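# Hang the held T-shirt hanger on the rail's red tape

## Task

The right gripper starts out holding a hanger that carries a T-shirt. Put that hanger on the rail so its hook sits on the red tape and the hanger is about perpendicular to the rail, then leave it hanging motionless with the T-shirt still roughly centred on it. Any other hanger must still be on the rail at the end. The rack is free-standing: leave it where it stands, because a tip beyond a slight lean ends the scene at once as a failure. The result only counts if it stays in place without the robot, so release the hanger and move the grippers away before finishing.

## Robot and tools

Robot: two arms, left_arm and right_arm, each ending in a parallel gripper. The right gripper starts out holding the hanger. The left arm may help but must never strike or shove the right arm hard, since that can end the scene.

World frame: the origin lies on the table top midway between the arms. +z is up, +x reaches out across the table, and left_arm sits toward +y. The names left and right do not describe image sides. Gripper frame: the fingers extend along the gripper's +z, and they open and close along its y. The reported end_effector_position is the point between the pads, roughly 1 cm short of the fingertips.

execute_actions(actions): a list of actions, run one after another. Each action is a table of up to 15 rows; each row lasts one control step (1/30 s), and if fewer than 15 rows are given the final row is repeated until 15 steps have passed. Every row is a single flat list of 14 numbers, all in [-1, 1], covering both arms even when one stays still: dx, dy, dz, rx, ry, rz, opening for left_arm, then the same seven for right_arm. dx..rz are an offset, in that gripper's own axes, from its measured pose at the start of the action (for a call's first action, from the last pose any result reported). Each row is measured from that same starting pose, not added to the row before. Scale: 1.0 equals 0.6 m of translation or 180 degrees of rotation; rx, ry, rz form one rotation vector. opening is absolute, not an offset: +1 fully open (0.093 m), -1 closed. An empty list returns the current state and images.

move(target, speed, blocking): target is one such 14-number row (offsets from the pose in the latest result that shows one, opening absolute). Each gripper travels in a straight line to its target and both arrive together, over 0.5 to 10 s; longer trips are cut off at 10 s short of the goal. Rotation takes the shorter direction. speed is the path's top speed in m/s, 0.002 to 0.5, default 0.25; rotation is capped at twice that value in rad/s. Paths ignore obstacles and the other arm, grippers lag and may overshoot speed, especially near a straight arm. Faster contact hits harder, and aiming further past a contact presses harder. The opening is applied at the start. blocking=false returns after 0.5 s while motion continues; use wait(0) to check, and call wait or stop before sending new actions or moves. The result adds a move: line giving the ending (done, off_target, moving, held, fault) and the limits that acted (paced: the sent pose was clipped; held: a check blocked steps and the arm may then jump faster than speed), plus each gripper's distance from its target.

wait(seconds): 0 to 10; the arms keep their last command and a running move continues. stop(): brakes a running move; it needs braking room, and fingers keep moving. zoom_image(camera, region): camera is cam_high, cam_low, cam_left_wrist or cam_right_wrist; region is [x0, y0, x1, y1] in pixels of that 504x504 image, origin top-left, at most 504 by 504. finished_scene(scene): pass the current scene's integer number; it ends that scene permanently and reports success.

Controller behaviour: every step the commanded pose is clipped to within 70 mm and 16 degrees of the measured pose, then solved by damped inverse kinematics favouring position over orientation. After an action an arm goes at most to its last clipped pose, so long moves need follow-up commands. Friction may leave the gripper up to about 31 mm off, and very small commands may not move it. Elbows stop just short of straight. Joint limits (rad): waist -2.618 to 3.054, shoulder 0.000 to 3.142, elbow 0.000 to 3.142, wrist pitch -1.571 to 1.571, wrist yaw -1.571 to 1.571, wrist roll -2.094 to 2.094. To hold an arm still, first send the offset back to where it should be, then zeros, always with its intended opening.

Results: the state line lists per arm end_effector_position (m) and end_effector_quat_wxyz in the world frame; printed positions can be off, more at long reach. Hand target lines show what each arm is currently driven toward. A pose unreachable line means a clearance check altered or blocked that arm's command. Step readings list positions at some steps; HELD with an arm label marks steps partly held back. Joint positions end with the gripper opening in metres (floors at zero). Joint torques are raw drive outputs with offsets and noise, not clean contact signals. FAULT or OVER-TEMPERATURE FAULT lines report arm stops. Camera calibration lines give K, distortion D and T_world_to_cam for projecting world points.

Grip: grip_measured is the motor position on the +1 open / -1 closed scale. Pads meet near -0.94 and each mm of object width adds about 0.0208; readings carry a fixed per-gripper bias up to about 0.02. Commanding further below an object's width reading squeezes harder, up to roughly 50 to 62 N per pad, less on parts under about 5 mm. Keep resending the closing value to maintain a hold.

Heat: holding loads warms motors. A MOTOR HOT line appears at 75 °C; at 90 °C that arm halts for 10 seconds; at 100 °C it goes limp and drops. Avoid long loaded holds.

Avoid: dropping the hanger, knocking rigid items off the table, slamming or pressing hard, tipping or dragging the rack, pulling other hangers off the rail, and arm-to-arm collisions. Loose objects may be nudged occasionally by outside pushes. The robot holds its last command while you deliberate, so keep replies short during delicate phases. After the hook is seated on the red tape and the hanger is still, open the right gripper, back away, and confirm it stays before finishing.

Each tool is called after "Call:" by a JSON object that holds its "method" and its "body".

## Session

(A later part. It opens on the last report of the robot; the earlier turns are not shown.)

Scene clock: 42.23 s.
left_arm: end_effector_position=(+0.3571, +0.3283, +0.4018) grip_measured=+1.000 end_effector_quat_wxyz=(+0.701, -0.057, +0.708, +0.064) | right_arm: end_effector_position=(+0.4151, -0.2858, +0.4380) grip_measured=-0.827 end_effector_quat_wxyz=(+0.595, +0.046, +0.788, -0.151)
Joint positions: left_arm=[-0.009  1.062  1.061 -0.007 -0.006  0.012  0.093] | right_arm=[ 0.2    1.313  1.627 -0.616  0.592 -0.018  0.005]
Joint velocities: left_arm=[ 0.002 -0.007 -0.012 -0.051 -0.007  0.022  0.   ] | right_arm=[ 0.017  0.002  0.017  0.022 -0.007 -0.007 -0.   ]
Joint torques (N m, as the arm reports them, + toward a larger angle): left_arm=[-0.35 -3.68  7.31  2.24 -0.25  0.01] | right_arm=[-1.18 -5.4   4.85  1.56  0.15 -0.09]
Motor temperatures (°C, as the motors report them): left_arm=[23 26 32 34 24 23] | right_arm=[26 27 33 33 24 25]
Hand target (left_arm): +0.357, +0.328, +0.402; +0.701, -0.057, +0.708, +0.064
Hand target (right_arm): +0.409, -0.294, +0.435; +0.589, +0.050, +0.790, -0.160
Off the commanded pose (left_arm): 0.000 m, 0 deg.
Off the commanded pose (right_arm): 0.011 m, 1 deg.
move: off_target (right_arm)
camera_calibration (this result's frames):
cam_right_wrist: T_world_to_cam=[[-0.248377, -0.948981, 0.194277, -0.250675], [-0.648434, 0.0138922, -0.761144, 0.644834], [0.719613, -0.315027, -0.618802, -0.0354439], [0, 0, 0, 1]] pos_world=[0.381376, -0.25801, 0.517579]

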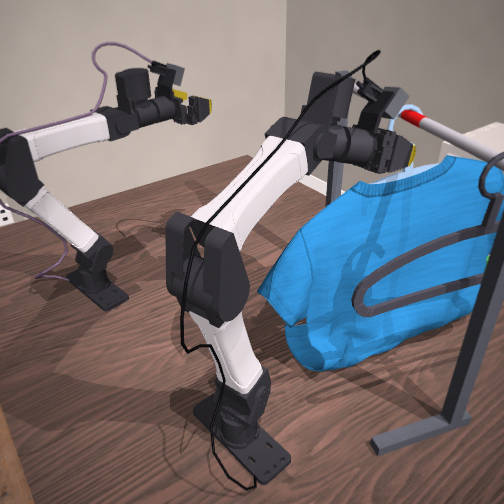

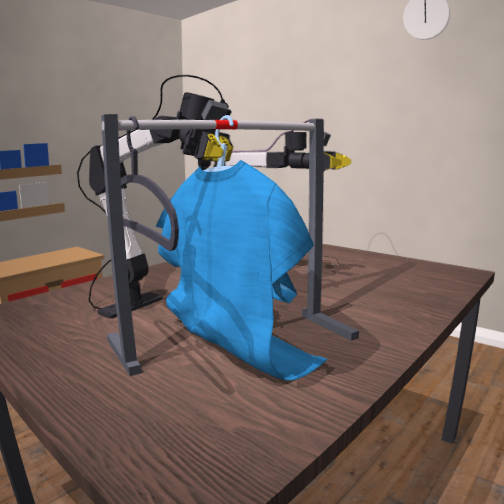

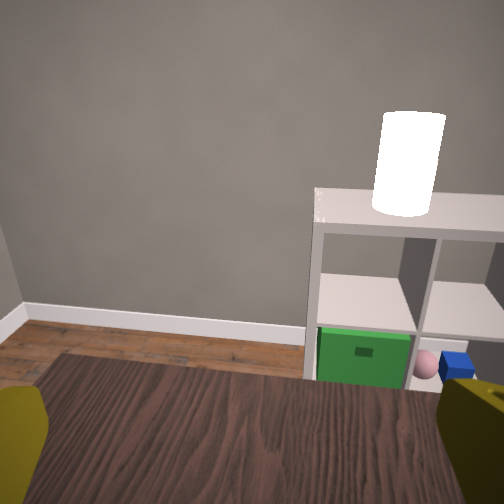

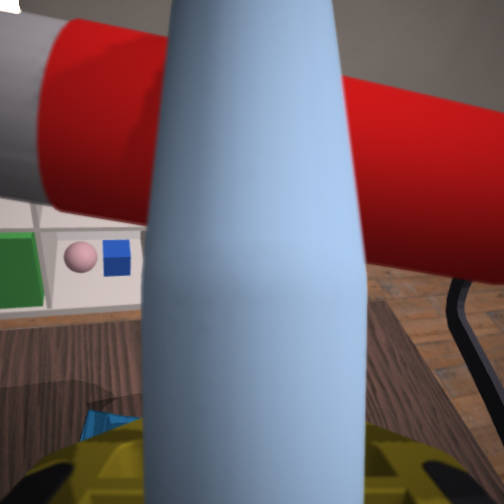

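Hooked. Release.

Call:
{"method": "execute_actions", "body": {"actions": [[[0,0,0,0,0,0,1,0,0,0,0,0,0,-0.5]],[[0,0,0,0,0,0,1,0,0,0,0,0,0,0.3]]]}}

Call:
{"method": "move", "body": {"target": [0,0,0,0,0,0,1,0.08,0,-0.25,0,0,0,0.3], "speed": 0.1}}

Call:
{"method": "wait", "body": {"seconds": 4}}

Scene clock: 47.57 s.
left_arm: end_effector_position=(+0.3571, +0.3283, +0.4018) grip_measured=+1.000 end_effector_quat_wxyz=(+0.701, -0.057, +0.708, +0.064) | right_arm: end_effector_position=(+0.4151, -0.2856, +0.4379) grip_measured=+0.298 end_effector_quat_wxyz=(+0.595, +0.046, +0.788, -0.150)
Joint positions: left_arm=[-0.009  1.062  1.061 -0.007 -0.006  0.012  0.093] | right_arm=[ 0.2    1.312  1.626 -0.615  0.59  -0.018  0.06 ]
Joint velocities: left_arm=[-0.012 -0.022  0.002 -0.037 -0.037  0.007  0.   ] | right_arm=[-0.002  0.002 -0.002 -0.022  0.022 -0.037  0.   ]
Joint torques (N m, as the arm reports them, + toward a larger angle): left_arm=[-0.3  -3.47  7.11  2.3  -0.2  -0.04] | right_arm=[-0.06 -3.68  6.46  1.72  0.12 -0.07]
Motor temperatures (°C, as the motors report them): left_arm=[23 26 33 34 24 23] | right_arm=[26 27 33 32 24 25]
Hand target (left_arm): +0.357, +0.328, +0.402; +0.701, -0.057, +0.708, +0.064
Hand target (right_arm): +0.415, -0.286, +0.438; +0.595, +0.046, +0.788, -0.150
Off the commanded pose (left_arm): 0.000 m, 0 deg.
Off the commanded pose (right_arm): 0.000 m, 0 deg.
Step readings (end_effector_position; steps 1 to 15: 1st action; 16 to 30: 2nd action):
0: left_arm (+0.3571, +0.3283, +0.4018) | right_arm (+0.4151, -0.2858, +0.4380)
1: left_arm (+0.3571, +0.3283, +0.4018) | right_arm (+0.4151, -0.2858, +0.4380)
2: left_arm (+0.3571, +0.3283, +0.4018) | right_arm (+0.4151, -0.2858, +0.4379)
4: left_arm (+0.3571, +0.3283, +0.4018) | right_arm (+0.4151, -0.2858, +0.4379)
8: left_arm (+0.3571, +0.3283, +0.4018) | right_arm (+0.4151, -0.2856, +0.4379)
15: left_arm (+0.3571, +0.3283, +0.4018) | right_arm (+0.4151, -0.2856, +0.4379)
16: left_arm (+0.3571, +0.3283, +0.4018) | right_arm (+0.4151, -0.2856, +0.4379)
17: left_arm (+0.3571, +0.3283, +0.4018) | right_arm (+0.4151, -0.2856, +0.4379)
19: left_arm (+0.3571, +0.3283, +0.4018) | right_arm (+0.4151, -0.2856, +0.4379)
23: left_arm (+0.3571, +0.3283, +0.4018) | right_arm (+0.4151, -0.2856, +0.4379)
30: end_effector_position above
camera_calibration (this result's frames):
cam_right_wrist: T_world_to_cam=[[-0.246867, -0.949397, 0.194169, -0.251192], [-0.648669, 0.0130403, -0.760959, 0.644513], [0.71992, -0.313807, -0.619064, -0.0351951], [0, 0, 0, 1]] pos_world=[0.381402, -0.257931, 0.517433]

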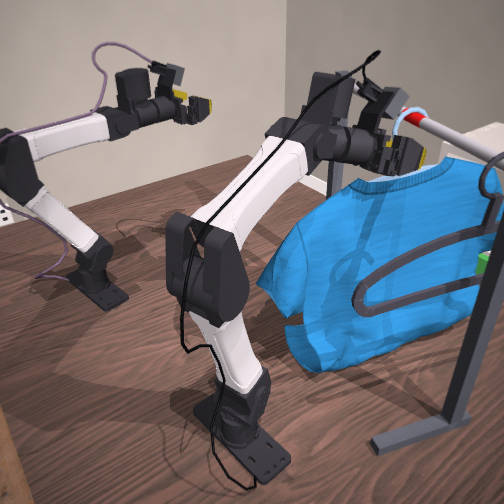

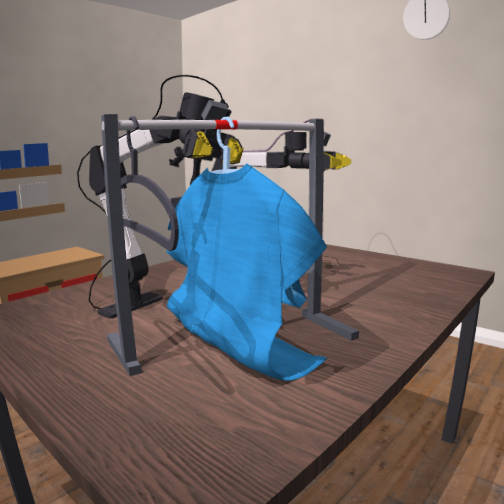

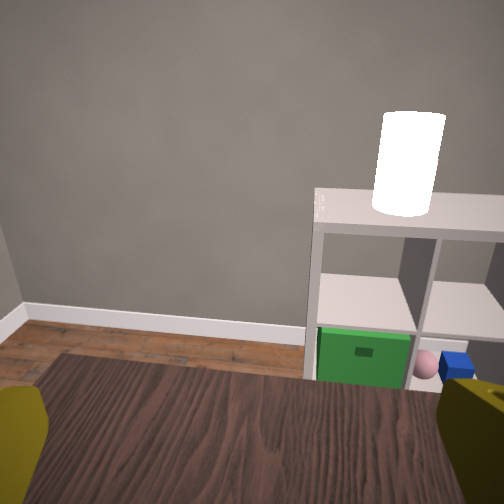

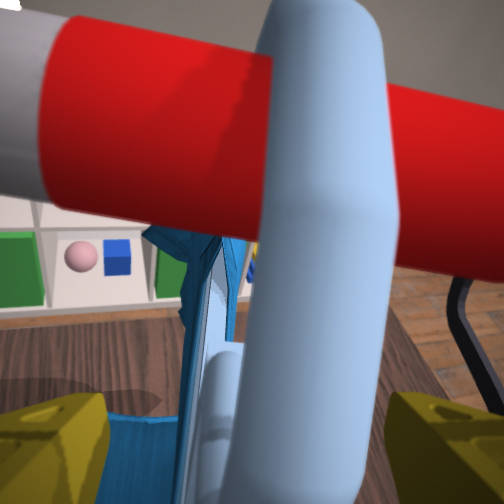

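Scene clock: 49.93 s.
left_arm: end_effector_position=(+0.3571, +0.3283, +0.4018) grip_measured=+1.000 end_effector_quat_wxyz=(+0.701, -0.057, +0.708, +0.064) | right_arm: end_effector_position=(+0.2626, -0.2494, +0.4241) grip_measured=+0.298 end_effector_quat_wxyz=(+0.589, +0.045, +0.792, -0.152)
Joint positions: left_arm=[-0.009  1.062  1.061 -0.007 -0.006  0.012  0.093] | right_arm=[ 0.86   1.072  1.587 -1.262  1.178  0.513  0.06 ]
Joint velocities: left_arm=[-0.007 -0.017 -0.022 -0.007  0.007  0.051  0.   ] | right_arm=[-0.012 -0.002 -0.002 -0.007  0.022  0.125 -0.001]
Joint torques (N m, as the arm reports them, + toward a larger angle): left_arm=[-0.13 -3.51  7.47  2.27 -0.26 -0.01] | right_arm=[ 1.09  0.23  6.99  1.15  0.49 -0.06]
Motor temperatures (°C, as the motors report them): left_arm=[23 26 33 34 24 23] | right_arm=[26 27 33 32 24 25]
Hand target (left_arm): +0.357, +0.328, +0.402; +0.701, -0.057, +0.708, +0.064
Hand target (right_arm): +0.262, -0.246, +0.429; +0.593, +0.046, +0.790, -0.149
Off the commanded pose (left_arm): 0.000 m, 0 deg.
Off the commanded pose (right_arm): 0.006 m, 1 deg.
move: done
camera_calibration (this result's frames):
cam_right_wrist: T_world_to_cam=[[-0.246679, -0.948659, 0.197977, -0.253226], [-0.65938, 0.0145914, -0.751668, 0.533915], [0.710188, -0.315963, -0.629127, 0.0837978], [0, 0, 0, 1]] pos_world=[0.230075, -0.221539, 0.50418]

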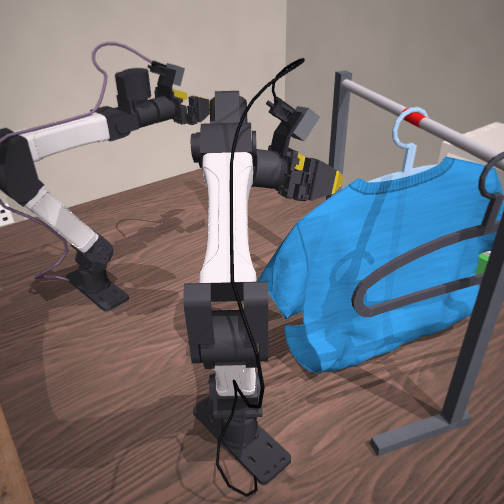

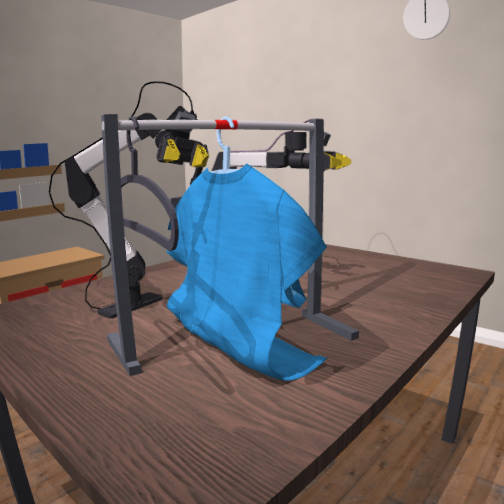

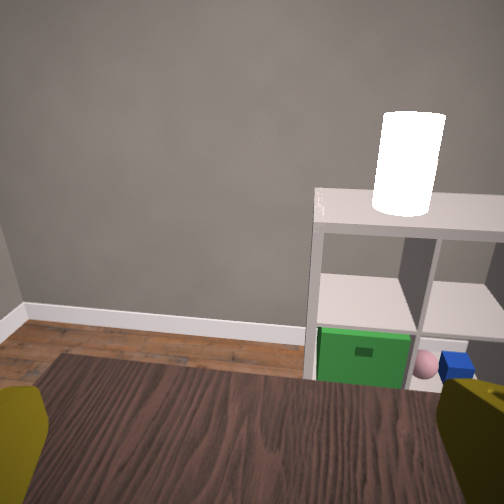

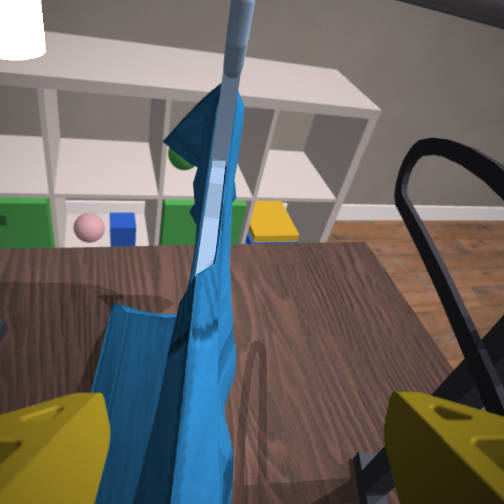

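Scene clock: 53.93 s.
left_arm: end_effector_position=(+0.3571, +0.3283, +0.4018) grip_measured=+1.000 end_effector_quat_wxyz=(+0.701, -0.057, +0.708, +0.064) | right_arm: end_effector_position=(+0.2623, -0.2500, +0.4239) grip_measured=+0.298 end_effector_quat_wxyz=(+0.589, +0.047, +0.793, -0.152)
Joint positions: left_arm=[-0.009  1.062  1.061 -0.007 -0.006  0.012  0.093] | right_arm=[ 0.86   1.072  1.588 -1.267  1.179  0.518  0.06 ]
Joint velocities: left_arm=[-0.027 -0.017  0.007 -0.022 -0.037 -0.066  0.   ] | right_arm=[-0.007  0.002  0.012  0.007 -0.081  0.037 -0.001]
Joint torques (N m, as the arm reports them, + toward a larger angle): left_arm=[-0.21 -3.61  7.17  2.22 -0.21  0.02] | right_arm=[ 1.05  0.01  6.77  1.18  0.49 -0.04]
Motor temperatures (°C, as the motors report them): left_arm=[23 26 33 34 24 23] | right_arm=[26 27 33 32 24 25]
Hand target (left_arm): +0.357, +0.328, +0.402; +0.701, -0.057, +0.708, +0.064
Hand target (right_arm): +0.262, -0.246, +0.429; +0.593, +0.047, +0.790, -0.149
Off the commanded pose (left_arm): 0.000 m, 0 deg.
Off the commanded pose (right_arm): 0.006 m, 1 deg.
wait: 4.00 s; at rest by 0.17 s
camera_calibration (this result's frames):
cam_right_wrist: T_world_to_cam=[[-0.248716, -0.948246, 0.197408, -0.252971], [-0.659635, 0.016587, -0.751403, 0.534006], [0.709241, -0.317103, -0.629622, 0.0838871], [0, 0, 0, 1]] pos_world=[0.229835, -0.222135, 0.504009]

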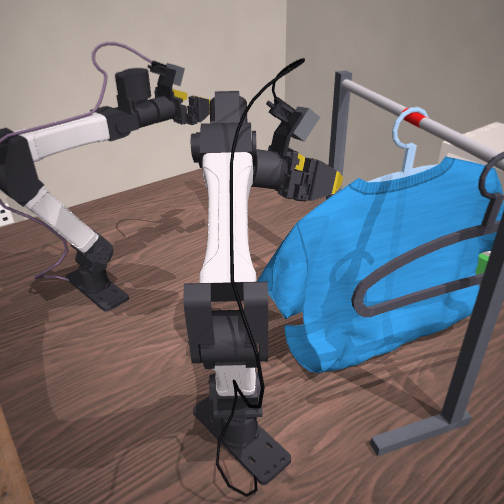

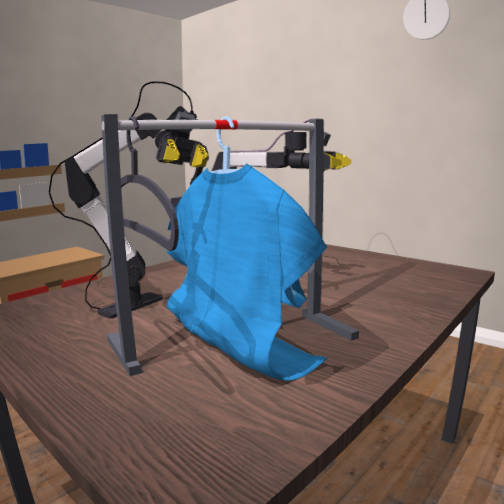

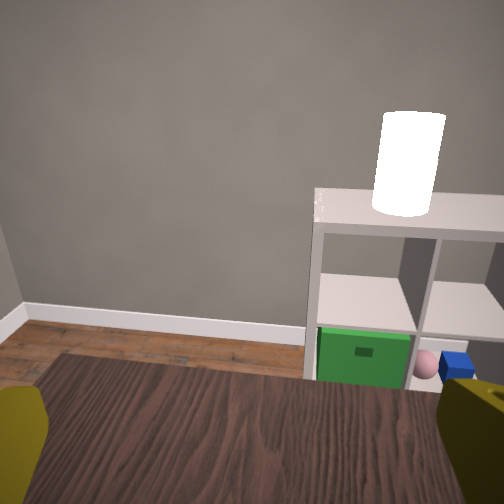

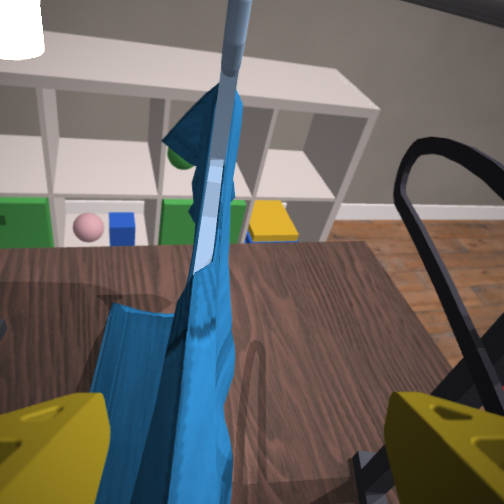

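Call:
{"method": "finished_scene", "body": {"scene": 2}}

The scene is finished: the task was done.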